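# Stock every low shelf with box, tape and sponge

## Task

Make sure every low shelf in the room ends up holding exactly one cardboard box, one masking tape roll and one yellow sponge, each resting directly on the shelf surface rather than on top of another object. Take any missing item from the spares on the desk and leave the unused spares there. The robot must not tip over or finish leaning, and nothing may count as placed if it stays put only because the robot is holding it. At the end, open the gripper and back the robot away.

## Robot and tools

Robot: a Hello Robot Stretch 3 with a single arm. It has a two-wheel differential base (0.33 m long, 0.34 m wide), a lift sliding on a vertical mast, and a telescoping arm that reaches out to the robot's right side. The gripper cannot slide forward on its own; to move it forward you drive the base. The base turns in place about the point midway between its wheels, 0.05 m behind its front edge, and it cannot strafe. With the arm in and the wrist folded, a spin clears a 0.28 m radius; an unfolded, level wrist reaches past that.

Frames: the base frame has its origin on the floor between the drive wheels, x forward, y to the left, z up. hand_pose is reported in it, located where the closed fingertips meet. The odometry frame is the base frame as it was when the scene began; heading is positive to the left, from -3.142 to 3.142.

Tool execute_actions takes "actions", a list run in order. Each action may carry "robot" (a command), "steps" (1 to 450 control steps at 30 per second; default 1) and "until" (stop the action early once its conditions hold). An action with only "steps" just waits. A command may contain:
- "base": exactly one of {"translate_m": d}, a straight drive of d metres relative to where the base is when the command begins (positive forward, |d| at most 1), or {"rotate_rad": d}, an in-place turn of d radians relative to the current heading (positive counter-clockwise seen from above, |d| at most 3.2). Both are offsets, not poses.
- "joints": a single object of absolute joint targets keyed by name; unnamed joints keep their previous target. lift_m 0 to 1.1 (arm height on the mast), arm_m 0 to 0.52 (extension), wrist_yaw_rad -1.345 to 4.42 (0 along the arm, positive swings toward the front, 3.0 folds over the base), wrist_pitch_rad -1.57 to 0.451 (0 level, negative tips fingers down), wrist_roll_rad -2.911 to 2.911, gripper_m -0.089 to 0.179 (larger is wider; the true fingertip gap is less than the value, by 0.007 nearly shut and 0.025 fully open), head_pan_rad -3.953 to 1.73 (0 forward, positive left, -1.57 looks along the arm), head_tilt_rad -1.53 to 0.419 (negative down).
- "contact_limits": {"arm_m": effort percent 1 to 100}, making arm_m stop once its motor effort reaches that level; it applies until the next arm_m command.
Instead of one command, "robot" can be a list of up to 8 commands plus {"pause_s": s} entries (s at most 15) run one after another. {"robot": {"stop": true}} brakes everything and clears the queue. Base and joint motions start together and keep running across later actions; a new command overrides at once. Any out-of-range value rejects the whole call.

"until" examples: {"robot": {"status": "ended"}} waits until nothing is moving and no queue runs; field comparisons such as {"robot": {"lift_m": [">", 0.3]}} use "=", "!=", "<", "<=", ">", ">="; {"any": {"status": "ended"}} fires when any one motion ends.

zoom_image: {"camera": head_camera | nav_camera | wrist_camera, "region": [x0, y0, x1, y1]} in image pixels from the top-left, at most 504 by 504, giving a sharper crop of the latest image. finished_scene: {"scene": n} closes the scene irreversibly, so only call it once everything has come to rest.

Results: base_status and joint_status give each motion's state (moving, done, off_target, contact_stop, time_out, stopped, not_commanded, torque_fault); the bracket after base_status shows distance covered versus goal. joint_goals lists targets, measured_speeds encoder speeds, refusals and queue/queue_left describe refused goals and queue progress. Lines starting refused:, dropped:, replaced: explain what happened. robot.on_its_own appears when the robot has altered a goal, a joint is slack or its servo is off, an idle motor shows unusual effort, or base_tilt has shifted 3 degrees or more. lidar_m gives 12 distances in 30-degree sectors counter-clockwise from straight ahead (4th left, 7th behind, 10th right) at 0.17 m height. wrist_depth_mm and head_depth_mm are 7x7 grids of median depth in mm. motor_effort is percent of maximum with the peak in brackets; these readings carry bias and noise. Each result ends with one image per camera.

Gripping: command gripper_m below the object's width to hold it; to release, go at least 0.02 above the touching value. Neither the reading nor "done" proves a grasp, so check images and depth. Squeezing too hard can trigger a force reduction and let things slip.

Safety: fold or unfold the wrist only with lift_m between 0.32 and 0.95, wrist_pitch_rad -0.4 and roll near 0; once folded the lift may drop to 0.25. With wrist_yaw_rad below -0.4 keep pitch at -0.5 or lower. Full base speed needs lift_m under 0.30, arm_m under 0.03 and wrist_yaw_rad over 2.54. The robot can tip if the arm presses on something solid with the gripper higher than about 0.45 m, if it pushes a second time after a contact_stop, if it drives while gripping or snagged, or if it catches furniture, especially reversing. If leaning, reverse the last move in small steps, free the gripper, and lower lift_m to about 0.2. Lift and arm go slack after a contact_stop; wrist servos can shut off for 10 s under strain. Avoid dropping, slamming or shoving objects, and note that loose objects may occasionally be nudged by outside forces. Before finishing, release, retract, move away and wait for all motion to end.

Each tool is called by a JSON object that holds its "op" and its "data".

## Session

{"op": "execute_actions", "data": {"actions": [{"robot":{"joints":{"head_tilt_rad":-0.5}},"steps":60,"until":{"robot":{"status":"ended"}}}]}}

{"op": "execute_actions", "data": {"actions": [{"robot":{"joints":{"head_pan_rad":1.6}},"steps":100,"until":{"robot":{"status":"ended"}}}]}}

{"op": "execute_actions", "data": {"actions": [{"robot":{"joints":{"head_pan_rad":-1.5}},"steps":150,"until":{"robot":{"status":"ended"}}}]}}

{"op": "execute_actions", "data": {"actions": [{"robot":{"joints":{"head_pan_rad":-3.1}},"steps":150,"until":{"robot":{"status":"ended"}}}]}}

Scene clock: 0.83 s.
robot.base_odometry: x=+0.000 y=+0.000 heading=+0.000 (m, m, rad; robot's odometry frame)
robot.turned_by_wheels: +0.000 (rad since the last result)
robot.turned_by_imu: +0.000 (rad since the last result)
robot.base_tilt: forward=-0.2 right=-0.5 (deg)
robot.lidar_m: 1.61 1.57 1.35 0.84 1.10 1.04 1.90 1.51 0.78 0.64 0.63 0.70
robot.head_depth_mm: 1647 1813 1997 2260 2056 1046 1086 / 1577 1737 1907 2134 2126 1662 1343 / 1518 1652 1823 2019 2074 1680 1375 / 1465 1589 1744 1902 2054 1638 1370 / 1412 1541 1681 1835 1986 1643 1357 / 1373 1471 1611 1773 1906 1632 1346 / 1325 1423 1545 1698 1830 1614 1345
robot.base_status: not_commanded
robot.joint_positions: lift_m=+0.541 arm_m=-0.002 wrist_yaw_rad=+2.821 wrist_pitch_rad=-0.512 wrist_roll_rad=+0.010 gripper_m=+0.037 head_pan_rad=-0.007 head_tilt_rad=-0.494
robot.joint_goals: lift_m=+0.541 arm_m=-0.002 wrist_yaw_rad=+2.821 wrist_pitch_rad=-0.512 wrist_roll_rad=+0.010 gripper_m=+0.037 head_pan_rad=-0.007 head_tilt_rad=-0.500
robot.joint_status: lift_m=not_commanded arm_m=not_commanded wrist_yaw_rad=not_commanded wrist_pitch_rad=not_commanded wrist_roll_rad=not_commanded gripper_m=not_commanded head_pan_rad=not_commanded head_tilt_rad=done
robot.measured_speeds: translate_m=+0.000 rotate_rad=+0.000 lift_m=+0.000 arm_m=+0.000 wrist_yaw_rad=+0.000 wrist_pitch_rad=+0.000 wrist_roll_rad=+0.000 head_pan_rad=+0.000 head_tilt_rad=+0.000
robot: refusals=0 queue=done queue_left=0
robot.motor_effort: left_wheel=+0(0) right_wheel=+0(0) lift_m=+29(29) arm_m=+0(1) wrist_yaw_rad=+1(0) wrist_pitch_rad=+7(6) wrist_roll_rad=+0(0) gripper_m=+0(0) head_pan_rad=+0(1) head_tilt_rad=-4(33) (%)
robot.hand_pose: x=+0.0453 y=+0.0574 z=+0.5329 quat_wxyz=(+0.287, +0.707, +0.067, +0.643) (m; robot's base frame)
robot.wrist_depth_mm: - 913 - - - - - / - 768 864 - - - - / 611 - - - - - - / 822 - 917 - - - - / 749 - 859 832 870 837 825 / 720 712 - 723 - 731 727 / 637 626 658 634 643 649 652
pictures: head_camera (sideways: a quarter turn clockwise sets it upright), nav_camera (sideways: a quarter turn counterclockwise sets it upright), wrist_camera
camera_calibration (this result's frames):
head_camera: T_world_to_cam=[[-0.482941, -0.0237673, -0.87533, 1.15864], [0.0337896, 0.998381, -0.0457509, 0.0611195], [0.875001, -0.0516721, -0.481356, 0.578974], [0, 0, 0, 1]] pos_world=[0.0508841, -0.00356618, 1.29568]
nav_camera: T_world_to_cam=[[0.457046, 0.00887518, 0.889399, -1.12405], [-0.00217402, -0.999936, 0.0110954, 0.0365426], [0.88944, -0.00700469, -0.456998, 0.544986], [0, 0, 0, 1]] pos_world=[0.0290892, 0.0503338, 1.24838]
wrist_camera: T_world_to_cam=[[0.960665, -0.277706, 0.0014338, -0.0253155], [-0.181022, -0.630106, -0.755114, 0.475674], [0.210603, 0.725152, -0.655592, 0.464178], [0, 0, 0, 1]] pos_world=[0.0126698, -0.043905, 0.663536]
Images, in order (width x height): head_camera 896x504, nav_camera 672x504, wrist_camera 644x364.

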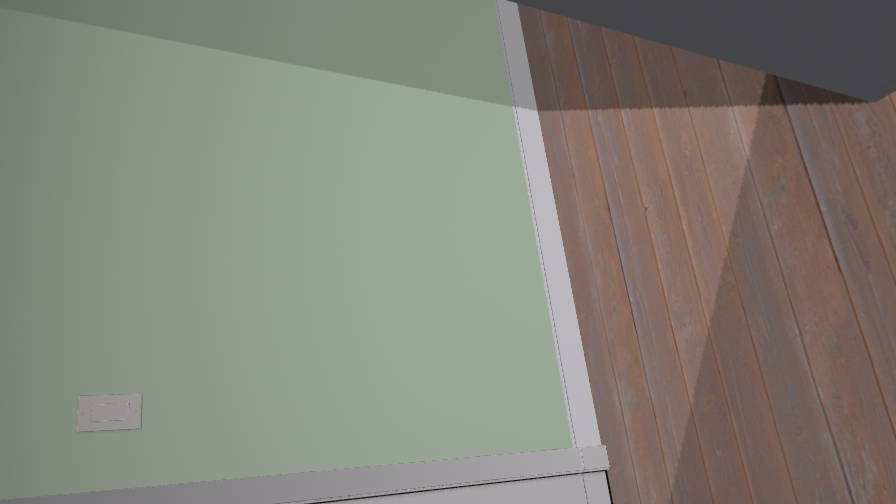

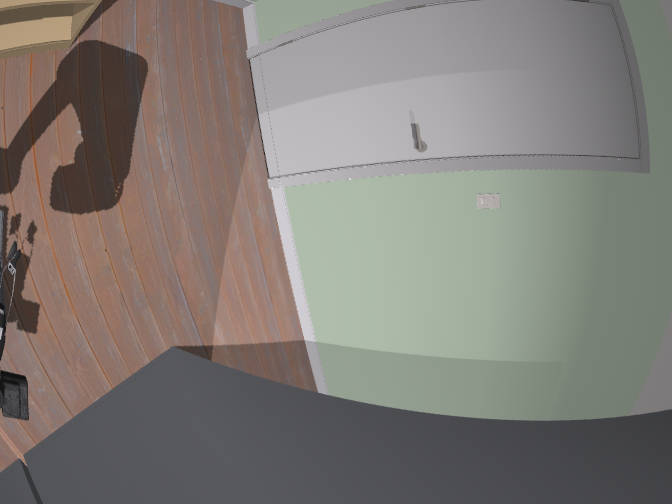

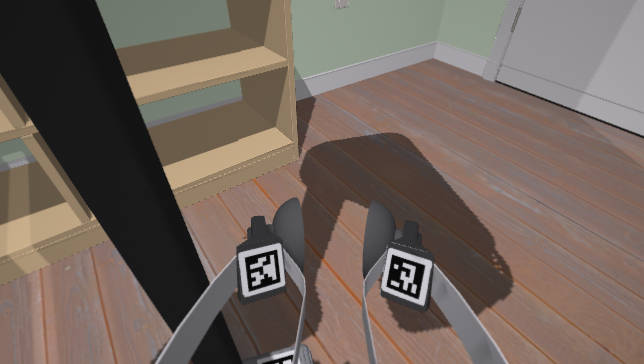

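Scene clock: 2.13 s.
robot.base_odometry: x=+0.000 y=+0.000 heading=+0.000 (m, m, rad; robot's odometry frame)
robot.turned_by_wheels: +0.000 (rad since the last result)
robot.turned_by_imu: +0.000 (rad since the last result)
robot.base_tilt: forward=-0.2 right=-0.5 (deg)
robot.lidar_m: 1.61 1.57 1.35 0.84 1.11 1.04 1.90 1.51 0.78 0.64 0.63 0.70
robot.head_depth_mm: 1100 1201 1333 1500 1703 1680 1390 / 1055 1152 1280 1429 1623 1662 1388 / 1024 1115 1235 1356 1480 1222 1342 / 988 1077 1178 1301 1096 1220 1278 / 963 1048 1139 1256 1079 1166 1245 / 927 1009 1099 1204 1057 1120 1202 / 906 974 1057 1157 1061 1090 1175
robot.base_status: not_commanded
robot.joint_positions: lift_m=+0.541 arm_m=-0.002 wrist_yaw_rad=+2.821 wrist_pitch_rad=-0.512 wrist_roll_rad=+0.010 gripper_m=+0.037 head_pan_rad=+1.593 head_tilt_rad=-0.494
robot.joint_goals: lift_m=+0.541 arm_m=-0.002 wrist_yaw_rad=+2.821 wrist_pitch_rad=-0.512 wrist_roll_rad=+0.010 gripper_m=+0.037 head_pan_rad=+1.600 head_tilt_rad=-0.500
robot.joint_status: lift_m=not_commanded arm_m=not_commanded wrist_yaw_rad=not_commanded wrist_pitch_rad=not_commanded wrist_roll_rad=not_commanded gripper_m=not_commanded head_pan_rad=done head_tilt_rad=done
robot.measured_speeds: translate_m=+0.000 rotate_rad=+0.000 lift_m=+0.000 arm_m=+0.000 wrist_yaw_rad=+0.000 wrist_pitch_rad=+0.000 wrist_roll_rad=+0.000 head_pan_rad=+0.000 head_tilt_rad=+0.000
robot: refusals=0 queue=done queue_left=0
robot.motor_effort: left_wheel=+0(0) right_wheel=+0(0) lift_m=+29(29) arm_m=+0(0) wrist_yaw_rad=+0(1) wrist_pitch_rad=+6(6) wrist_roll_rad=+0(0) gripper_m=+0(0) head_pan_rad=+5(58) head_tilt_rad=-3(3) (%)
robot.hand_pose: x=+0.0453 y=+0.0574 z=+0.5329 quat_wxyz=(+0.287, +0.707, +0.067, +0.643) (m; robot's base frame)
robot.wrist_depth_mm: - 913 - - - - - / - 781 871 - - - - / 617 - - - - - - / 834 - 942 - - - - / 765 - 861 837 842 828 823 / 713 723 - 720 - 731 725 / 636 632 645 634 642 642 647
pictures: head_camera (sideways: a quarter turn clockwise sets it upright), nav_camera (sideways: a quarter turn counterclockwise sets it upright), wrist_camera
camera_calibration (this result's frames):
head_camera: T_world_to_cam=[[0.0377168, -0.482293, -0.875198, 1.15529], [-0.99894, 0.00491553, -0.0457583, 0.0674288], [0.026371, 0.875996, -0.481597, 0.584464], [0, 0, 0, 1]] pos_world=[0.00837075, 0.0448668, 1.29567]
nav_camera: T_world_to_cam=[[-0.0220828, 0.456844, 0.889273, -1.12096], [0.999581, 0.0267223, 0.0110941, 0.0304336], [-0.0186951, 0.889145, -0.457243, 0.550844], [0, 0, 0, 1]] pos_world=[-0.0448767, 0.0215105, 1.24837]
wrist_camera: T_world_to_cam=[[0.960665, -0.277706, 0.00143369, -0.0253154], [-0.181022, -0.630106, -0.755114, 0.475674], [0.210603, 0.725152, -0.655592, 0.464179], [0, 0, 0, 1]] pos_world=[0.0126698, -0.043905, 0.663536]
Images, in order (width x height): head_camera 896x504, nav_camera 672x504, wrist_camera 644x364.

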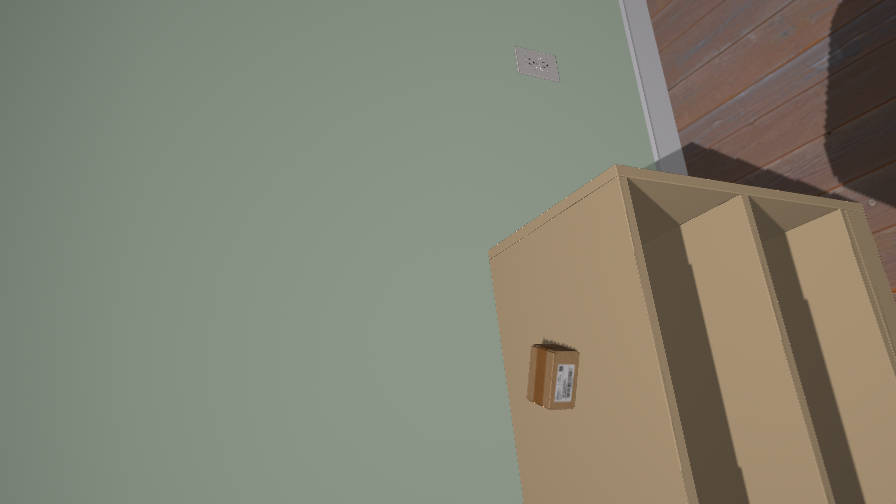

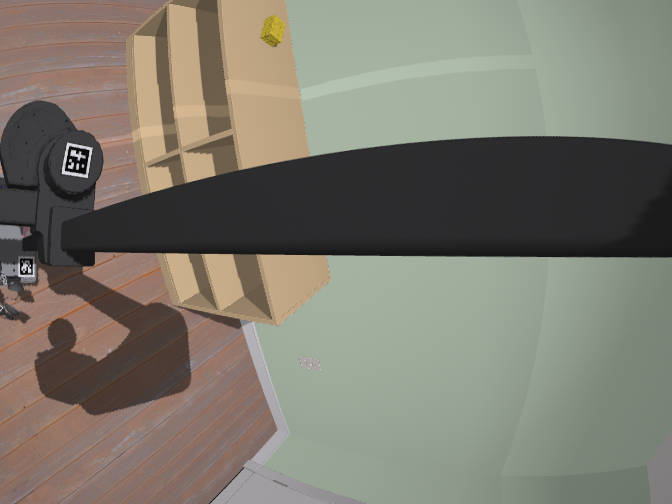

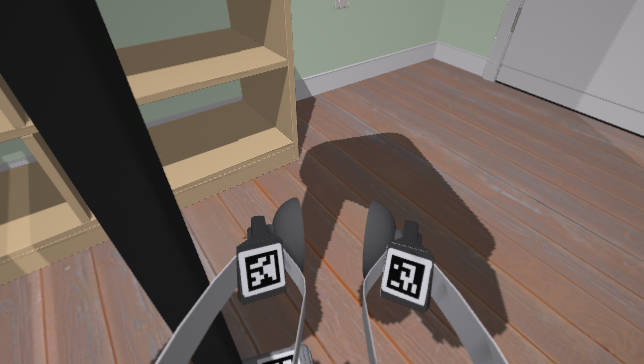

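Scene clock: 4.00 s.
robot.base_odometry: x=+0.000 y=+0.000 heading=+0.000 (m, m, rad; robot's odometry frame)
robot.turned_by_wheels: +0.000 (rad since the last result)
robot.turned_by_imu: +0.000 (rad since the last result)
robot.base_tilt: forward=-0.3 right=-0.5 (deg)
robot.lidar_m: 1.60 1.57 1.35 0.84 1.10 1.04 1.90 1.51 0.78 0.64 0.63 0.70
robot.head_depth_mm: 582 635 702 787 887 1027 1203 / 575 626 679 752 848 976 1144 / 551 597 663 742 827 943 1079 / 533 582 638 702 787 891 1024 / 521 563 616 677 755 854 976 / 506 549 598 657 728 816 928 / 496 534 582 635 704 785 891
robot.base_status: not_commanded
robot.joint_positions: lift_m=+0.541 arm_m=-0.002 wrist_yaw_rad=+2.821 wrist_pitch_rad=-0.512 wrist_roll_rad=+0.010 gripper_m=+0.037 head_pan_rad=-1.493 head_tilt_rad=-0.494
robot.joint_goals: lift_m=+0.541 arm_m=-0.002 wrist_yaw_rad=+2.821 wrist_pitch_rad=-0.512 wrist_roll_rad=+0.010 gripper_m=+0.037 head_pan_rad=-1.500 head_tilt_rad=-0.500
robot.joint_status: lift_m=not_commanded arm_m=not_commanded wrist_yaw_rad=not_commanded wrist_pitch_rad=not_commanded wrist_roll_rad=not_commanded gripper_m=not_commanded head_pan_rad=done head_tilt_rad=done
robot.measured_speeds: translate_m=+0.000 rotate_rad=+0.000 lift_m=+0.000 arm_m=+0.000 wrist_yaw_rad=+0.000 wrist_pitch_rad=+0.000 wrist_roll_rad=+0.000 head_pan_rad=+0.000 head_tilt_rad=+0.000
robot: refusals=0 queue=done queue_left=0
robot.motor_effort: left_wheel=+0(0) right_wheel=+0(0) lift_m=+29(29) arm_m=+0(0) wrist_yaw_rad=+0(0) wrist_pitch_rad=+7(6) wrist_roll_rad=+0(0) gripper_m=+0(0) head_pan_rad=-4(57) head_tilt_rad=-4(3) (%)
robot.hand_pose: x=+0.0453 y=+0.0574 z=+0.5329 quat_wxyz=(+0.287, +0.707, +0.067, +0.643) (m; robot's base frame)
robot.wrist_depth_mm: - 917 - - - - - / - 782 855 - - - - / 611 - - - - - - / 818 - 929 - - - - / 755 - 855 837 859 826 835 / 716 727 - 717 - 718 723 / 634 638 656 634 632 624 640
pictures: head_camera (sideways: a quarter turn clockwise sets it upright), nav_camera (sideways: a quarter turn counterclockwise sets it upright), wrist_camera
camera_calibration (this result's frames):
head_camera: T_world_to_cam=[[-0.0646898, 0.479575, -0.875113, 1.1558], [0.997646, 0.0510654, -0.045763, 0.0552557], [0.0227412, -0.876014, -0.48175, 0.584686], [0, 0, 0, 1]] pos_world=[0.00634641, -0.0449224, 1.29566]
nav_camera: T_world_to_cam=[[0.0476548, -0.455044, 0.889193, -1.12128], [-0.996514, -0.0826834, 0.0110933, 0.0426109], [0.0684735, -0.886622, -0.457398, 0.550515], [0, 0, 0, 1]] pos_world=[0.0582011, -0.0186115, 1.24837]
wrist_camera: T_world_to_cam=[[0.960665, -0.277706, 0.00143379, -0.0253155], [-0.181022, -0.630106, -0.755114, 0.475674], [0.210603, 0.725152, -0.655592, 0.464179], [0, 0, 0, 1]] pos_world=[0.0126698, -0.043905, 0.663536]
Images, in order (width x height): head_camera 896x504, nav_camera 672x504, wrist_camera 644x364.

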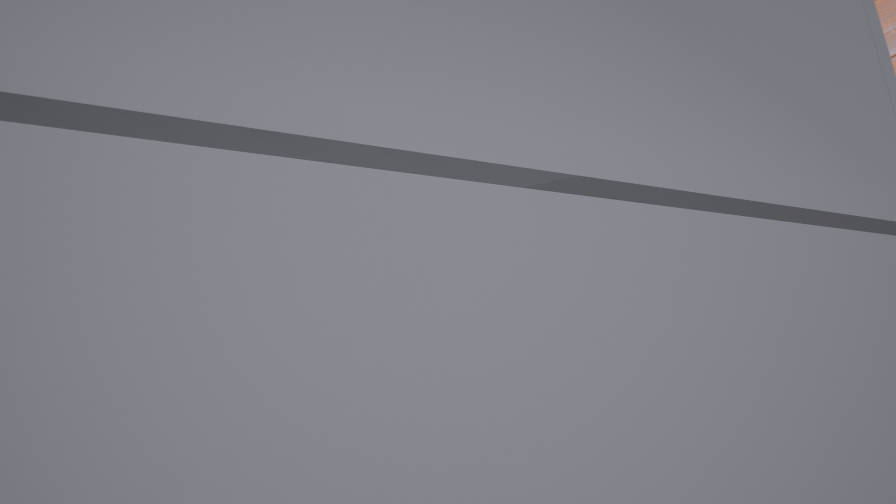

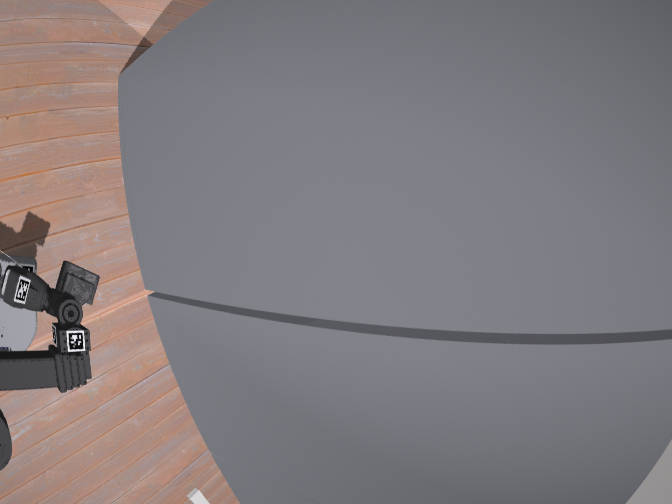

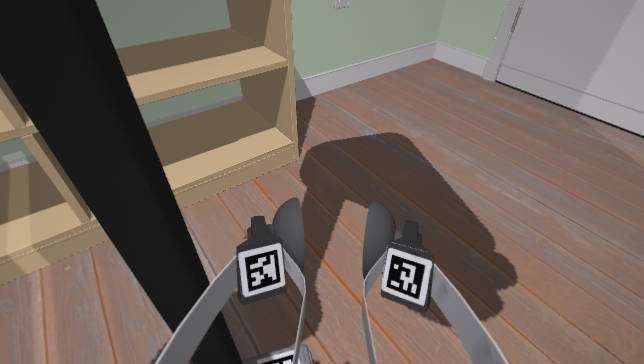

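Scene clock: 5.30 s.
robot.base_odometry: x=+0.000 y=+0.000 heading=+0.000 (m, m, rad; robot's odometry frame)
robot.turned_by_wheels: +0.000 (rad since the last result)
robot.turned_by_imu: +0.000 (rad since the last result)
robot.base_tilt: forward=-0.2 right=-0.5 (deg)
robot.lidar_m: 1.61 1.57 1.35 0.84 1.10 1.04 1.89 1.51 0.77 0.64 0.63 0.70
robot.head_depth_mm: 1708 1739 1778 1859 1907 1317 1350 / 2033 2029 2112 2252 2110 1673 1390 / 2042 2196 2009 2515 2089 1675 1382 / 1987 2091 2380 2535 2061 1653 1371 / 1941 2006 2280 2523 2055 1629 1361 / 1864 1955 2206 2405 1985 1635 1359 / 1831 1917 2157 2343 1950 1604 1337
robot.base_status: not_commanded
robot.joint_positions: lift_m=+0.541 arm_m=-0.002 wrist_yaw_rad=+2.821 wrist_pitch_rad=-0.512 wrist_roll_rad=+0.010 gripper_m=+0.037 head_pan_rad=-3.093 head_tilt_rad=-0.494
robot.joint_goals: lift_m=+0.541 arm_m=-0.002 wrist_yaw_rad=+2.821 wrist_pitch_rad=-0.512 wrist_roll_rad=+0.010 gripper_m=+0.037 head_pan_rad=-3.100 head_tilt_rad=-0.500
robot.joint_status: lift_m=not_commanded arm_m=not_commanded wrist_yaw_rad=not_commanded wrist_pitch_rad=not_commanded wrist_roll_rad=not_commanded gripper_m=not_commanded head_pan_rad=done head_tilt_rad=done
robot.measured_speeds: translate_m=+0.000 rotate_rad=+0.000 lift_m=+0.000 arm_m=+0.000 wrist_yaw_rad=+0.000 wrist_pitch_rad=+0.000 wrist_roll_rad=+0.000 head_pan_rad=+0.000 head_tilt_rad=+0.000
robot: refusals=0 queue=done queue_left=0
robot.motor_effort: left_wheel=+0(0) right_wheel=+0(0) lift_m=+29(29) arm_m=-1(1) wrist_yaw_rad=+0(0) wrist_pitch_rad=+7(6) wrist_roll_rad=+0(0) gripper_m=+0(0) head_pan_rad=-4(57) head_tilt_rad=-3(3) (%)
robot.hand_pose: x=+0.0453 y=+0.0574 z=+0.5329 quat_wxyz=(+0.287, +0.707, +0.067, +0.643) (m; robot's base frame)
robot.wrist_depth_mm: - 918 - - - - - / - 789 852 - - - - / 621 - - - - - - / 829 - 948 - - - - / 754 - 855 847 862 843 835 / 713 726 - 724 - 726 713 / 625 635 663 634 647 642 644
pictures: head_camera (sideways: a quarter turn clockwise sets it upright), nav_camera (sideways: a quarter turn counterclockwise sets it upright), wrist_camera
camera_calibration (this result's frames):
head_camera: T_world_to_cam=[[0.481286, 0.0506609, -0.875098, 1.15245], [0.0219158, -0.998712, -0.0457638, 0.0612087], [-0.87629, 0.00284699, -0.481776, 0.590205], [0, 0, 0, 1]] pos_world=[-0.0388102, 0.00106536, 1.29566]
nav_camera: T_world_to_cam=[[-0.456269, -0.0343494, 0.889179, -1.11819], [-0.0535523, 0.998503, 0.0110931, 0.036859], [-0.888229, -0.0425562, -0.457425, 0.556386], [0, 0, 0, 1]] pos_world=[-0.0140231, -0.0515354, 1.24837]
wrist_camera: T_world_to_cam=[[0.960665, -0.277706, 0.00143401, -0.0253156], [-0.181022, -0.630106, -0.755114, 0.475674], [0.210603, 0.725152, -0.655592, 0.464179], [0, 0, 0, 1]] pos_world=[0.0126698, -0.043905, 0.663536]
Images, in order (width x height): head_camera 896x504, nav_camera 672x504, wrist_camera 644x364.

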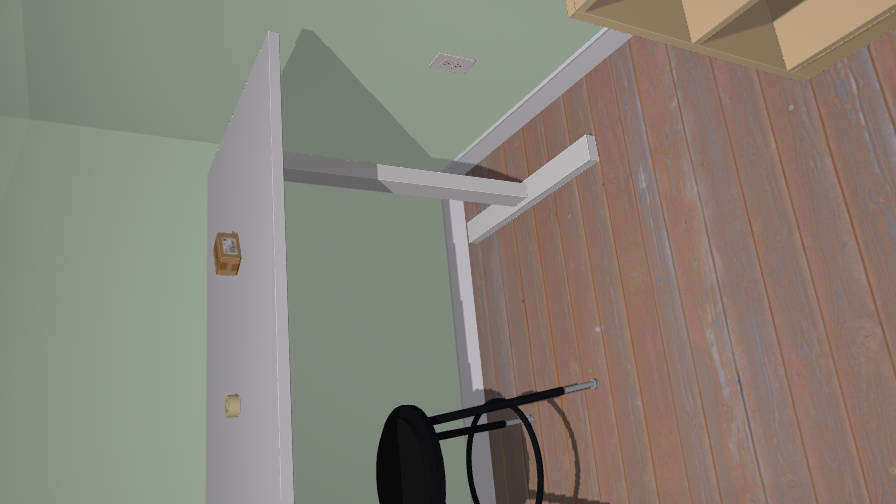

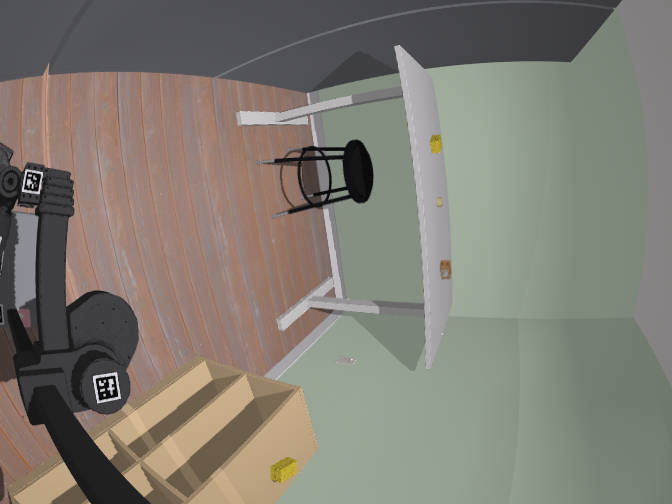

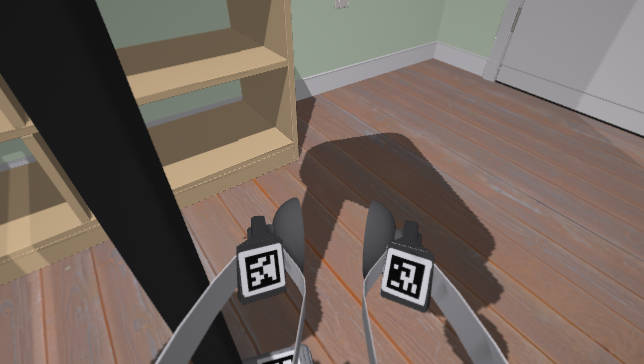

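{"op": "execute_actions", "data": {"actions": [{"robot":{"base":{"rotate_rad":0.38},"joints":{"head_pan_rad":-3.95,"head_tilt_rad":-0.7,"lift_m":0.28,"wrist_pitch_rad":-0.4}},"steps":200,"until":{"robot":{"status":"ended"}}}]}}

{"op": "execute_actions", "data": {"actions": [{"robot":[{"base":{"translate_m":1.0},"joints":{"head_pan_rad":-0.6,"head_tilt_rad":-0.4}},{"base":{"rotate_rad":-1.571}},{"base":{"translate_m":1.0}},{"base":{"translate_m":0.5}}],"steps":450,"until":{"robot":{"status":"ended"}}}]}}

Scene clock: 14.80 s.
robot.base_odometry: x=+0.000 y=+0.000 heading=+0.380 (m, m, rad; robot's odometry frame)
robot.turned_by_wheels: +0.380 (rad since the last result)
robot.turned_by_imu: +0.381 (rad since the last result)
robot.base_tilt: forward=-0.2 right=-0.6 (deg)
robot.lidar_m: 1.57 1.52 0.84 0.73 1.04 1.04 1.52 0.87 0.65 0.63 0.66 1.65
robot.head_depth_mm: - - - - - 1142 1217 / - - - - - - 1219 / 1251 1378 1486 1202 - - - / 1367 1516 1646 1377 1537 1423 1234 / 1508 1695 1932 1975 1623 1407 1213 / 1646 1919 2180 2015 1642 1399 1213 / 1764 2134 2282 1998 1633 1378 1200
robot.base_status: done (rotate_rad +0.3799 of +0.3800)
robot.joint_positions: lift_m=+0.280 arm_m=-0.002 wrist_yaw_rad=+2.821 wrist_pitch_rad=-0.423 wrist_roll_rad=+0.010 gripper_m=+0.037 head_pan_rad=-3.943 head_tilt_rad=-0.691
robot.joint_goals: lift_m=+0.280 arm_m=-0.002 wrist_yaw_rad=+2.821 wrist_pitch_rad=-0.400 wrist_roll_rad=+0.010 gripper_m=+0.037 head_pan_rad=-3.950 head_tilt_rad=-0.700
robot.joint_status: lift_m=done arm_m=not_commanded wrist_yaw_rad=not_commanded wrist_pitch_rad=done wrist_roll_rad=not_commanded gripper_m=not_commanded head_pan_rad=done head_tilt_rad=done
robot.measured_speeds: translate_m=+0.000 rotate_rad=+0.000 lift_m=+0.000 arm_m=+0.000 wrist_yaw_rad=+0.000 wrist_pitch_rad=+0.000 wrist_roll_rad=+0.000 head_pan_rad=+0.000 head_tilt_rad=+0.000
robot: refusals=0 queue=done queue_left=0
robot.motor_effort: left_wheel=-1(5) right_wheel=+4(9) lift_m=+22(31) arm_m=+0(1) wrist_yaw_rad=+1(0) wrist_pitch_rad=+12(14) wrist_roll_rad=+0(0) gripper_m=+0(0) head_pan_rad=-4(52) head_tilt_rad=-4(20) (%)
robot.hand_pose: x=+0.0492 y=+0.0689 z=+0.2918 quat_wxyz=(+0.257, +0.709, +0.036, +0.655) (m; robot's base frame)
robot.wrist_depth_mm: - 886 - - 960 - - / - 870 - - - - - / - 760 792 828 860 900 893 / 673 680 691 687 703 702 701 / 562 - 579 573 586 559 573 / 481 - - 480 - 480 482 / - - - 415 419 418 417
pictures: head_camera (sideways: a quarter turn clockwise sets it upright), nav_camera (sideways: a quarter turn counterclockwise sets it upright), wrist_camera
camera_calibration (this result's frames):
head_camera: T_world_to_cam=[[0.468466, -0.44465, -0.76343, 1.00694], [-0.729337, -0.682315, -0.0501391, 0.0714752], [-0.498606, 0.580286, -0.643941, 0.798877], [0, 0, 0, 1]] pos_world=[-0.0212629, 0.0329276, 1.28674]
nav_camera: T_world_to_cam=[[-0.441969, 0.438958, 0.782291, -0.978906], [0.713458, 0.700627, 0.00994586, 0.0336765], [-0.543729, 0.562527, -0.622834, 0.769489], [0, 0, 0, 1]] pos_world=[-0.0382801, -0.0267547, 1.24472]
wrist_camera: T_world_to_cam=[[0.960597, -0.277903, 0.00486912, -0.0264117], [-0.159093, -0.564113, -0.810226, 0.31203], [0.227911, 0.777526, -0.586098, 0.27219], [0, 0, 0, 1]] pos_world=[0.0129775, -0.0429543, 0.412473]
Images, in order (width x height): head_camera 896x504, nav_camera 672x504, wrist_camera 644x364.

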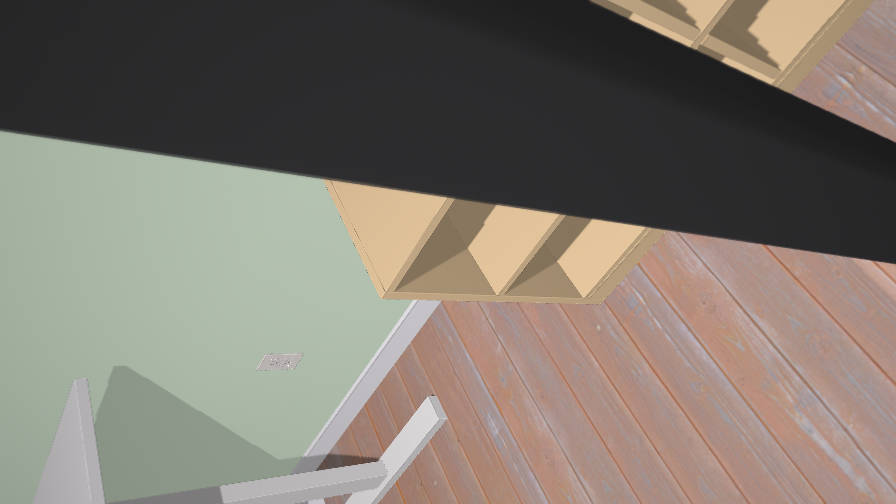

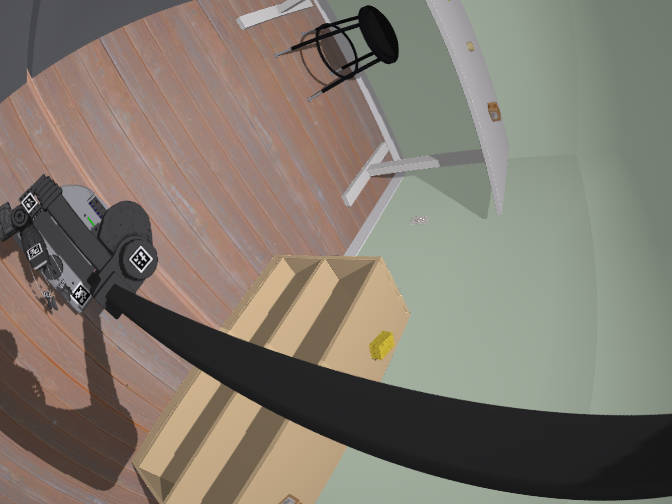

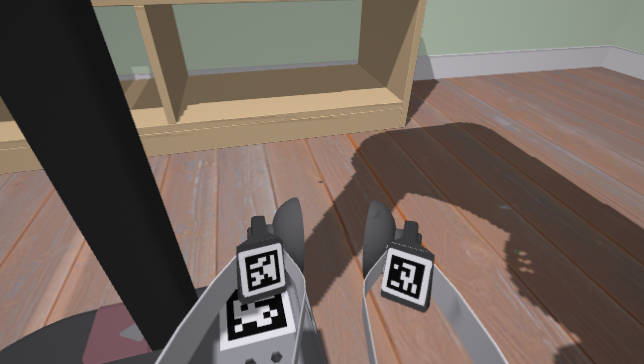

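Scene clock: 29.80 s.
robot.base_odometry: x=+1.485 y=-1.022 heading=-1.191 (m, m, rad; robot's odometry frame)
robot.turned_by_wheels: -1.571 (rad since the last result)
robot.turned_by_imu: -1.568 (rad since the last result)
robot.base_tilt: forward=+0.6 right=-1.1 (deg)
robot.lidar_m: 1.46 0.75 0.56 0.55 0.58 0.80 2.27 0.57 0.56 2.27 3.04 2.00
robot.head_depth_mm: 2847 3086 3456 3578 2446 1852 1488 / 2621 2850 3165 3287 2431 1818 1491 / 2479 2678 2904 3023 2375 1810 1474 / 2321 2477 2653 2653 2337 1815 1467 / 2160 2304 2476 2607 2340 1781 1457 / 2061 2196 2332 2234 2251 1766 1432 / 1965 2075 2219 2094 2168 1764 1427
robot.base_status: moving (translate_m +0.5000 of +0.5000)
robot.joint_positions: lift_m=+0.280 arm_m=-0.002 wrist_yaw_rad=+2.821 wrist_pitch_rad=-0.423 wrist_roll_rad=+0.010 gripper_m=+0.037 head_pan_rad=-0.607 head_tilt_rad=-0.408
robot.joint_goals: lift_m=+0.280 arm_m=-0.002 wrist_yaw_rad=+2.821 wrist_pitch_rad=-0.400 wrist_roll_rad=+0.010 gripper_m=+0.037 head_pan_rad=-0.600 head_tilt_rad=-0.400
robot.joint_status: lift_m=done arm_m=not_commanded wrist_yaw_rad=not_commanded wrist_pitch_rad=done wrist_roll_rad=not_commanded gripper_m=not_commanded head_pan_rad=done head_tilt_rad=done
robot.measured_speeds: translate_m=+0.000 rotate_rad=+0.000 lift_m=+0.000 arm_m=+0.000 wrist_yaw_rad=+0.000 wrist_pitch_rad=+0.000 wrist_roll_rad=+0.000 head_pan_rad=+0.000 head_tilt_rad=+0.000
robot: refusals=0 queue=running queue_left=0
robot.motor_effort: left_wheel=+1(9) right_wheel=-2(12) lift_m=+22(22) arm_m=-1(1) wrist_yaw_rad=+0(1) wrist_pitch_rad=+12(12) wrist_roll_rad=+0(0) gripper_m=+0(0) head_pan_rad=+4(58) head_tilt_rad=+4(27) (%)
robot.hand_pose: x=+0.0492 y=+0.0690 z=+0.2920 quat_wxyz=(+0.257, +0.709, +0.035, +0.656) (m; robot's base frame)
robot.wrist_depth_mm: - 486 509 549 579 614 675 / - 533 556 595 643 688 758 / - 574 613 657 700 756 821 / 577 620 651 688 701 697 697 / 560 - 576 563 588 569 571 / 480 - - 480 - 484 486 / - - - 418 418 413 421
pictures: head_camera (sideways: a quarter turn clockwise sets it upright), nav_camera (sideways: a quarter turn counterclockwise sets it upright), wrist_camera
camera_calibration (this result's frames):
head_camera: T_world_to_cam=[[-0.34903, 0.20931, -0.913437, 1.20753], [0.594696, 0.802785, -0.0432829, 0.0544899], [0.724234, -0.558324, -0.404672, 0.480109], [0, 0, 0, 1]] pos_world=[0.041348, -0.0284345, 1.29965]
nav_camera: T_world_to_cam=[[0.318339, -0.206349, 0.925246, -1.16997], [-0.567137, -0.823543, 0.0114613, 0.0395113], [0.759615, -0.52839, -0.379194, 0.444533], [0, 0, 0, 1]] pos_world=[0.0571824, 0.0260032, 1.25062]
wrist_camera: T_world_to_cam=[[0.960595, -0.277907, 0.00490518, -0.0264322], [-0.158854, -0.563393, -0.810774, 0.312349], [0.228084, 0.778046, -0.585339, 0.271957], [0, 0, 0, 1]] pos_world=[0.0129794, -0.0429658, 0.412561]
Images, in order (width x height): head_camera 896x504, nav_camera 672x504, wrist_camera 644x364.

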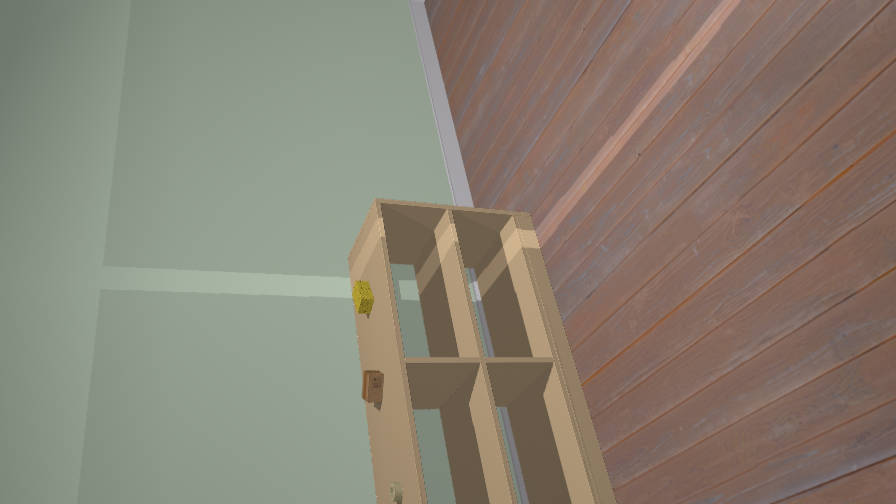

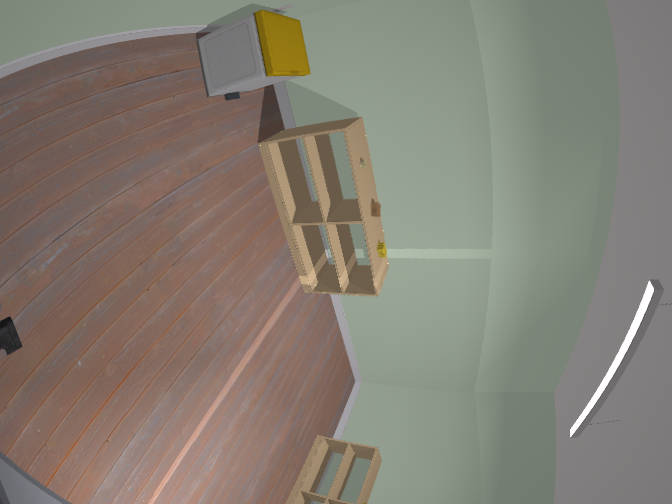

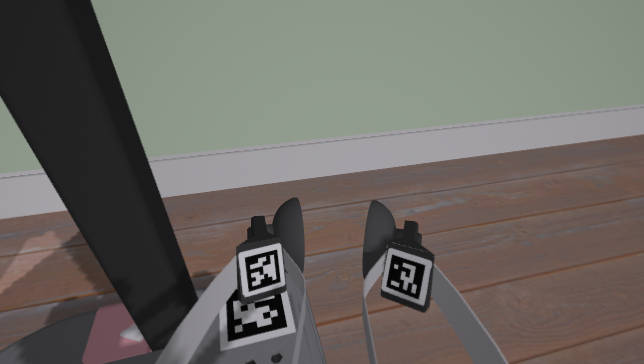

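{"op": "execute_actions", "data": {"actions": [{"robot":{"base":{"rotate_rad":-0.03},"joints":{"head_pan_rad":-1.3,"head_tilt_rad":-0.3}},"steps":100,"until":{"robot":{"status":"ended"}}}]}}

Scene clock: 32.23 s.
robot.base_odometry: x=+1.485 y=-1.022 heading=-1.221 (m, m, rad; robot's odometry frame)
robot.turned_by_wheels: -0.030 (rad since the last result)
robot.turned_by_imu: -0.030 (rad since the last result)
robot.base_tilt: forward=-0.1 right=-0.6 (deg)
robot.lidar_m: 1.46 0.78 0.57 0.55 0.57 0.78 2.11 0.59 0.56 2.27 3.05 2.00
robot.head_depth_mm: 2822 2958 3076 3230 2889 2074 1621 / 2854 3034 3128 3292 2868 2074 1617 / 2892 3128 3235 3308 2864 2052 1620 / 2943 3225 3369 3357 2796 2011 1597 / 3075 3244 3420 3331 2709 2008 1584 / 3166 3306 3563 3757 2712 1986 1563 / 3313 3408 3701 3747 2697 1969 1553
robot.base_status: done (rotate_rad -0.0299 of -0.0300)
robot.joint_positions: lift_m=+0.280 arm_m=-0.002 wrist_yaw_rad=+2.821 wrist_pitch_rad=-0.423 wrist_roll_rad=+0.010 gripper_m=+0.037 head_pan_rad=-1.293 head_tilt_rad=-0.310
robot.joint_goals: lift_m=+0.280 arm_m=-0.002 wrist_yaw_rad=+2.821 wrist_pitch_rad=-0.400 wrist_roll_rad=+0.010 gripper_m=+0.037 head_pan_rad=-1.300 head_tilt_rad=-0.300
robot.joint_status: lift_m=done arm_m=not_commanded wrist_yaw_rad=not_commanded wrist_pitch_rad=done wrist_roll_rad=not_commanded gripper_m=not_commanded head_pan_rad=done head_tilt_rad=done
robot.measured_speeds: translate_m=+0.000 rotate_rad=+0.000 lift_m=+0.000 arm_m=+0.000 wrist_yaw_rad=+0.000 wrist_pitch_rad=+0.000 wrist_roll_rad=+0.000 head_pan_rad=+0.000 head_tilt_rad=+0.000
robot: refusals=0 queue=done queue_left=0
robot.motor_effort: left_wheel=+2(7) right_wheel=-3(11) lift_m=+22(22) arm_m=-1(1) wrist_yaw_rad=+0(0) wrist_pitch_rad=+12(11) wrist_roll_rad=+0(0) gripper_m=+0(0) head_pan_rad=-4(49) head_tilt_rad=+5(18) (%)
robot.hand_pose: x=+0.0492 y=+0.0690 z=+0.2920 quat_wxyz=(+0.257, +0.709, +0.035, +0.656) (m; robot's base frame)
robot.wrist_depth_mm: - 487 513 554 591 640 697 / - 519 566 604 658 707 785 / - 568 616 657 704 776 843 / 558 624 637 671 704 690 698 / 563 - 576 562 588 575 569 / 477 - - 481 - 483 483 / - - - 425 419 420 414
pictures: head_camera (sideways: a quarter turn clockwise sets it upright), nav_camera (sideways: a quarter turn counterclockwise sets it upright), wrist_camera
camera_calibration (this result's frames):
head_camera: T_world_to_cam=[[-0.112565, 0.295597, -0.948658, 1.25206], [0.969784, 0.24065, -0.0400864, 0.0480456], [0.216445, -0.924505, -0.313754, 0.364887], [0, 0, 0, 1]] pos_world=[0.015366, -0.0443265, 1.30419]
nav_camera: T_world_to_cam=[[0.0904088, -0.272883, 0.95779, -1.21107], [-0.9608, -0.276992, 0.0117754, 0.0415022], [0.262087, -0.921309, -0.287228, 0.327881], [0, 0, 0, 1]] pos_world=[0.0634335, -0.0169051, 1.25364]
wrist_camera: T_world_to_cam=[[0.960596, -0.277907, 0.00490538, -0.0264322], [-0.158853, -0.563393, -0.810774, 0.312348], [0.228083, 0.778046, -0.585339, 0.271957], [0, 0, 0, 1]] pos_world=[0.0129794, -0.0429658, 0.412561]
Images, in order (width x height): head_camera 896x504, nav_camera 672x504, wrist_camera 644x364.

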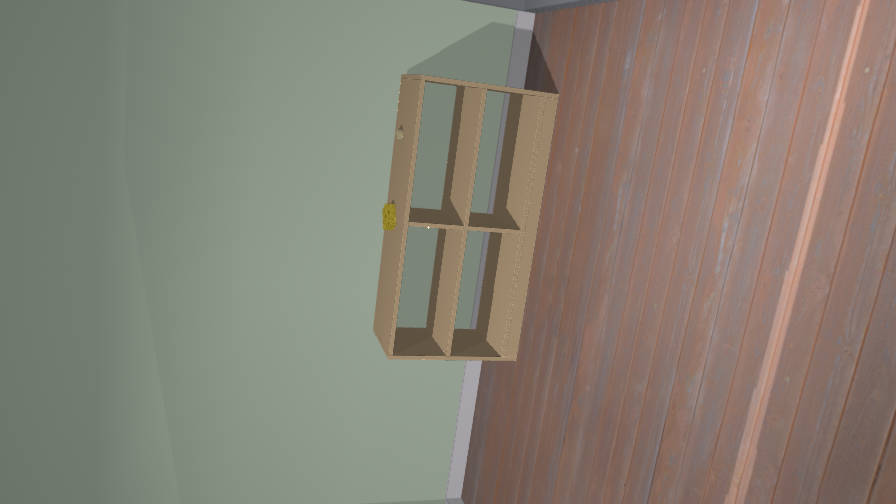

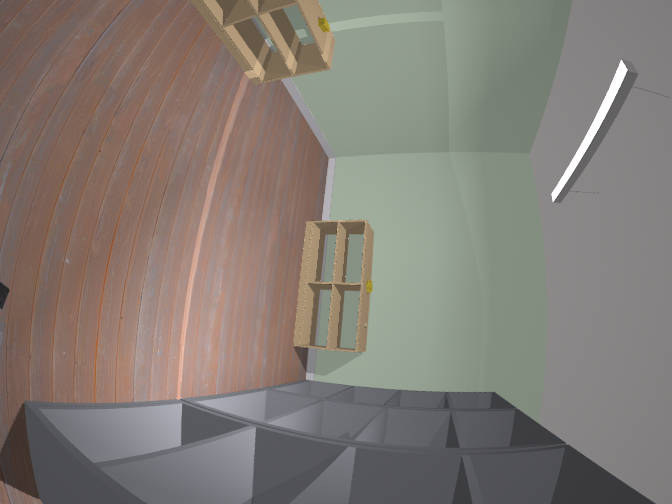

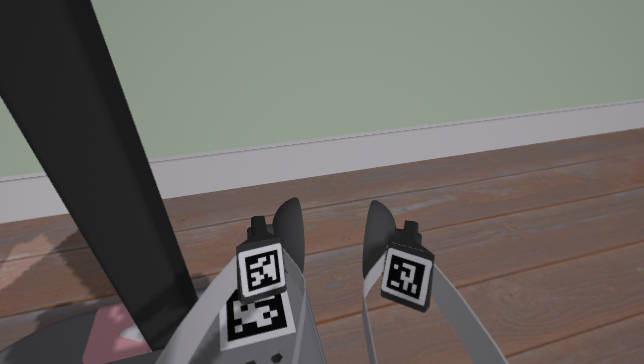

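{"op": "execute_actions", "data": {"actions": [{"robot":[{"base":{"translate_m":-1.0},"joints":{"head_pan_rad":-1.57,"head_tilt_rad":-0.6}},{"base":{"translate_m":-0.5}},{"base":{"rotate_rad":-1.571}},{"base":{"translate_m":1.0}},{"base":{"translate_m":0.2}}],"steps":450,"until":{"robot":{"status":"ended"}}}]}}

{"op": "execute_actions", "data": {"actions": [{"steps":100,"until":{"robot":{"status":"ended"}}},{"robot":[{"base":{"translate_m":0.85},"joints":{"head_pan_rad":-1.8,"head_tilt_rad":-0.5}},{"base":{"rotate_rad":1.571}}],"steps":450,"until":{"robot":{"status":"ended"}}}]}}

Scene clock: 52.57 s.
robot.base_odometry: x=+0.031 y=+0.044 heading=-2.792 (m, m, rad; robot's odometry frame)
robot.turned_by_wheels: -1.571 (rad since the last result)
robot.turned_by_imu: -1.568 (rad since the last result)
robot.base_tilt: forward=+0.2 right=-0.3 (deg)
robot.lidar_m: 1.62 0.93 0.68 0.66 0.68 1.61 1.52 1.53 0.80 0.76 0.72 1.05
robot.head_depth_mm: 912 1006 1112 1225 1029 1131 1290 / 909 999 1115 1212 1020 1193 1249 / 912 1004 1117 1215 1008 1175 1260 / 914 1007 1112 1194 1003 1168 1257 / 914 1003 1120 1194 1020 1163 1256 / 916 1002 1117 1190 1012 1114 1242 / 911 1004 1123 1193 1009 1150 1232
robot.base_status: moving (translate_m +1.0000 of +1.0000)
robot.joint_positions: lift_m=+0.280 arm_m=-0.002 wrist_yaw_rad=+2.821 wrist_pitch_rad=-0.422 wrist_roll_rad=+0.010 gripper_m=+0.037 head_pan_rad=-1.563 head_tilt_rad=-0.593
robot.joint_goals: lift_m=+0.280 arm_m=-0.002 wrist_yaw_rad=+2.821 wrist_pitch_rad=-0.400 wrist_roll_rad=+0.010 gripper_m=+0.037 head_pan_rad=-1.570 head_tilt_rad=-0.600
robot.joint_status: lift_m=done arm_m=not_commanded wrist_yaw_rad=not_commanded wrist_pitch_rad=done wrist_roll_rad=not_commanded gripper_m=not_commanded head_pan_rad=done head_tilt_rad=done
robot.measured_speeds: translate_m=+0.000 rotate_rad=+0.000 lift_m=+0.000 arm_m=+0.000 wrist_yaw_rad=+0.000 wrist_pitch_rad=+0.000 wrist_roll_rad=+0.000 head_pan_rad=+0.000 head_tilt_rad=+0.000
robot: refusals=0 queue=running queue_left=1
robot.motor_effort: left_wheel=+1(8) right_wheel=-3(12) lift_m=+22(22) arm_m=-1(1) wrist_yaw_rad=+1(0) wrist_pitch_rad=+12(12) wrist_roll_rad=+0(0) gripper_m=+0(0) head_pan_rad=-3(29) head_tilt_rad=-4(28) (%)
robot.hand_pose: x=+0.0492 y=+0.0690 z=+0.2920 quat_wxyz=(+0.257, +0.709, +0.035, +0.656) (m; robot's base frame)
robot.wrist_depth_mm: - 572 607 643 691 744 810 / - 619 651 709 768 837 929 / - 659 716 775 850 859 894 / 653 679 686 706 693 693 699 / 563 - 567 567 587 572 569 / 482 - - 482 - 486 487 / - - - 422 420 419 417
pictures: head_camera (sideways: a quarter turn clockwise sets it upright), nav_camera (sideways: a quarter turn counterclockwise sets it upright), wrist_camera
camera_calibration (this result's frames):
head_camera: T_world_to_cam=[[-0.0314006, 0.567218, -0.822969, 1.0876], [0.998731, -0.0146401, -0.0481973, 0.0584122], [-0.0393867, -0.823437, -0.566039, 0.694732], [0, 0, 0, 1]] pos_world=[0.00317653, -0.0439846, 1.29112]
nav_camera: T_world_to_cam=[[0.0161465, -0.54307, 0.839532, -1.05633], [-0.999854, -0.0133908, 0.0105678, 0.0433167], [0.00550295, -0.839581, -0.543207, 0.662548], [0, 0, 0, 1]] pos_world=[0.0567205, -0.0168164, 1.24626]
wrist_camera: T_world_to_cam=[[0.960596, -0.277907, 0.00490749, -0.0264379], [-0.15884, -0.563353, -0.810804, 0.312357], [0.228093, 0.778075, -0.585297, 0.271957], [0, 0, 0, 1]] pos_world=[0.0129795, -0.0429828, 0.412566]
Images, in order (width x height): head_camera 896x504, nav_camera 672x504, wrist_camera 644x364.

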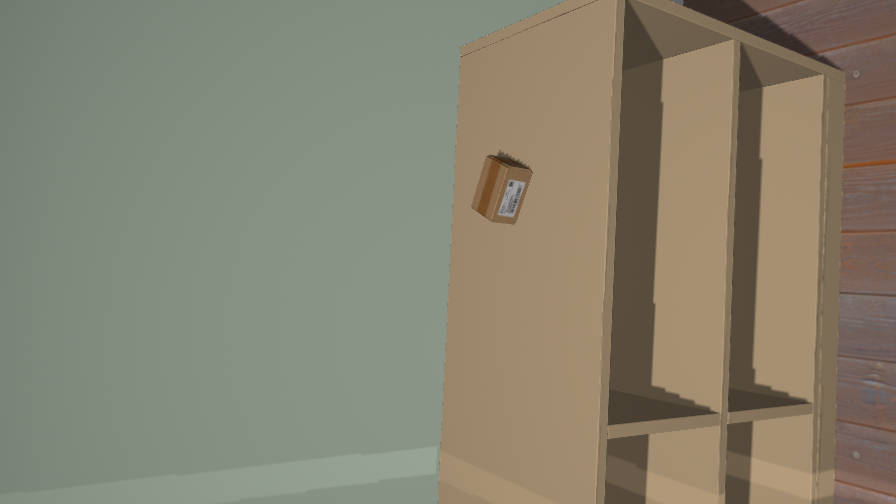

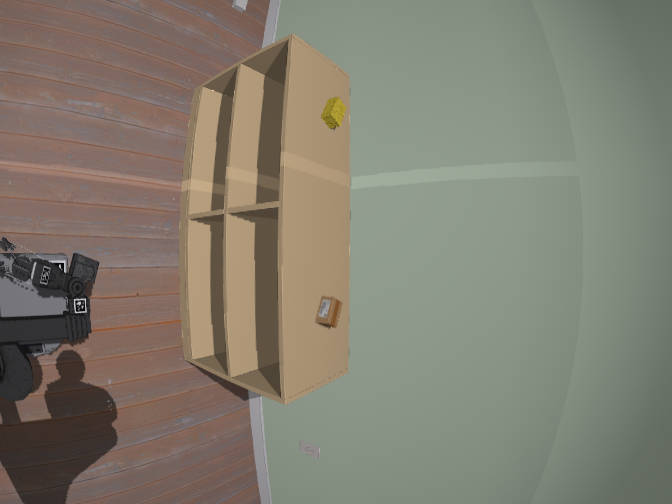

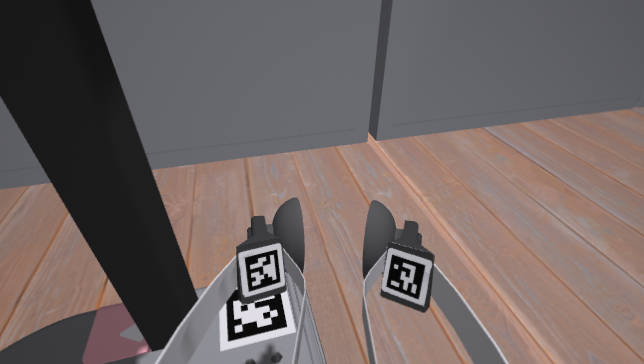

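Scene clock: 62.23 s.
robot.base_odometry: x=-0.955 y=-0.316 heading=-1.221 (m, m, rad; robot's odometry frame)
robot.turned_by_wheels: +1.571 (rad since the last result)
robot.turned_by_imu: +1.570 (rad since the last result)
robot.base_tilt: forward=-0.2 right=-0.6 (deg)
robot.lidar_m: 0.65 0.67 0.92 2.58 1.09 0.73 0.91 1.07 0.58 0.52 0.53 0.67
robot.head_depth_mm: 1084 1187 1168 757 561 1551 1391 / 1063 1159 1142 746 555 1528 1384 / 1036 1133 1110 734 548 482 1369 / 1015 1102 1093 727 543 475 1357 / 990 1080 1074 715 538 457 959 / 973 1062 1052 704 532 440 800 / 955 1034 1032 694 528 436 795
robot.base_status: done (rotate_rad +1.5709 of +1.5710)
robot.joint_positions: lift_m=+0.280 arm_m=-0.002 wrist_yaw_rad=+2.821 wrist_pitch_rad=-0.422 wrist_roll_rad=+0.010 gripper_m=+0.037 head_pan_rad=-1.793 head_tilt_rad=-0.507
robot.joint_goals: lift_m=+0.280 arm_m=-0.002 wrist_yaw_rad=+2.821 wrist_pitch_rad=-0.400 wrist_roll_rad=+0.010 gripper_m=+0.037 head_pan_rad=-1.800 head_tilt_rad=-0.500
robot.joint_status: lift_m=done arm_m=not_commanded wrist_yaw_rad=not_commanded wrist_pitch_rad=done wrist_roll_rad=not_commanded gripper_m=not_commanded head_pan_rad=done head_tilt_rad=done
robot.measured_speeds: translate_m=+0.000 rotate_rad=+0.000 lift_m=+0.000 arm_m=+0.000 wrist_yaw_rad=+0.000 wrist_pitch_rad=+0.000 wrist_roll_rad=+0.000 head_pan_rad=+0.000 head_tilt_rad=+0.000
robot: refusals=0 queue=done queue_left=0
robot.motor_effort: left_wheel=-1(9) right_wheel=+3(14) lift_m=+22(22) arm_m=-1(1) wrist_yaw_rad=+0(0) wrist_pitch_rad=+12(12) wrist_roll_rad=+0(0) gripper_m=+0(0) head_pan_rad=-4(26) head_tilt_rad=+3(17) (%)
robot.hand_pose: x=+0.0492 y=+0.0690 z=+0.2920 quat_wxyz=(+0.257, +0.709, +0.035, +0.656) (m; robot's base frame)
robot.wrist_depth_mm: - - - - - 748 565 / - - - - - 772 573 / - 884 872 874 886 775 588 / 670 689 684 692 694 694 595 / 567 - 578 563 590 562 566 / 478 - - 480 - 484 486 / - - - 417 419 421 418
pictures: head_camera (sideways: a quarter turn clockwise sets it upright), nav_camera (sideways: a quarter turn counterclockwise sets it upright), wrist_camera
camera_calibration (this result's frames):
head_camera: T_world_to_cam=[[0.0826648, 0.488178, -0.86882, 1.14669], [0.968173, -0.245998, -0.046105, 0.0558799], [-0.236235, -0.837357, -0.492977, 0.600873], [0, 0, 0, 1]] pos_world=[-0.00694525, -0.0428997, 1.29506]
nav_camera: T_world_to_cam=[[-0.0917143, -0.459883, 0.883231, -1.11266], [-0.976353, 0.2159, 0.0110311, 0.042569], [-0.195762, -0.861333, -0.468809, 0.566975], [0, 0, 0, 1]] pos_world=[0.0505082, -0.0325276, 1.24806]
wrist_camera: T_world_to_cam=[[0.960595, -0.277907, 0.00490791, -0.0264427], [-0.158836, -0.56334, -0.810814, 0.312353], [0.228096, 0.778084, -0.585284, 0.271965], [0, 0, 0, 1]] pos_world=[0.0129795, -0.0429993, 0.412567]
Images, in order (width x height): head_camera 896x504, nav_camera 672x504, wrist_camera 644x364.

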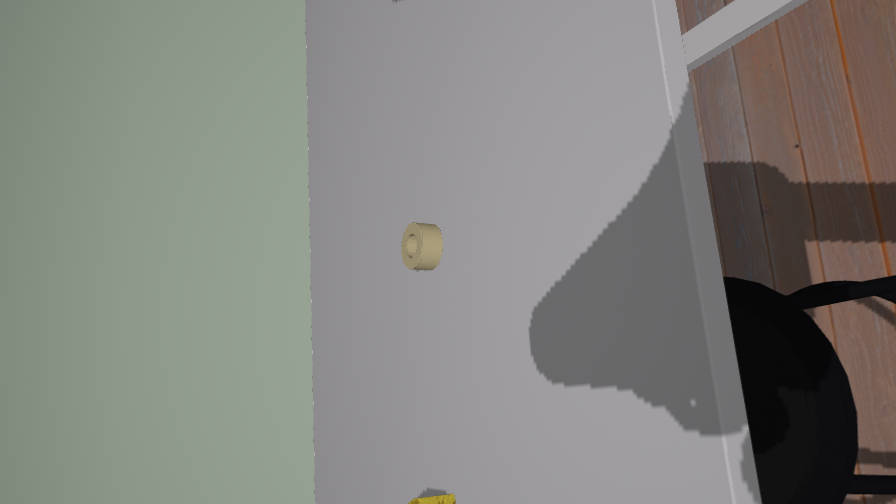

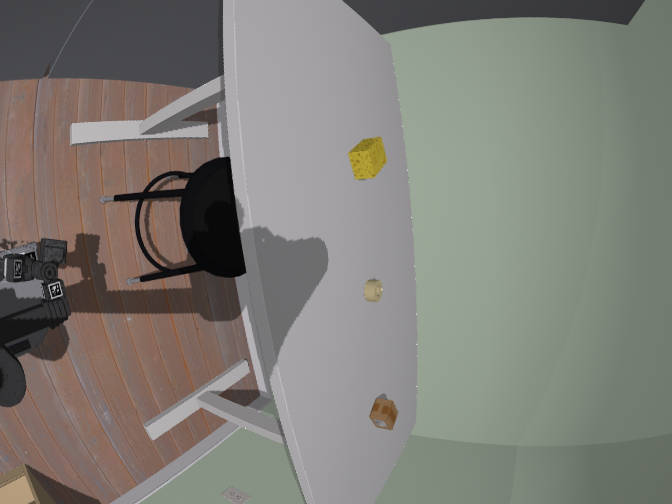

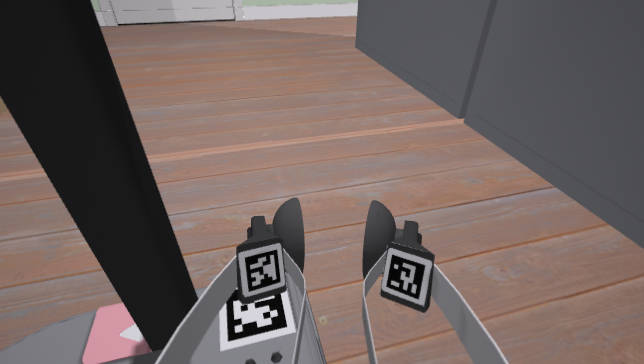

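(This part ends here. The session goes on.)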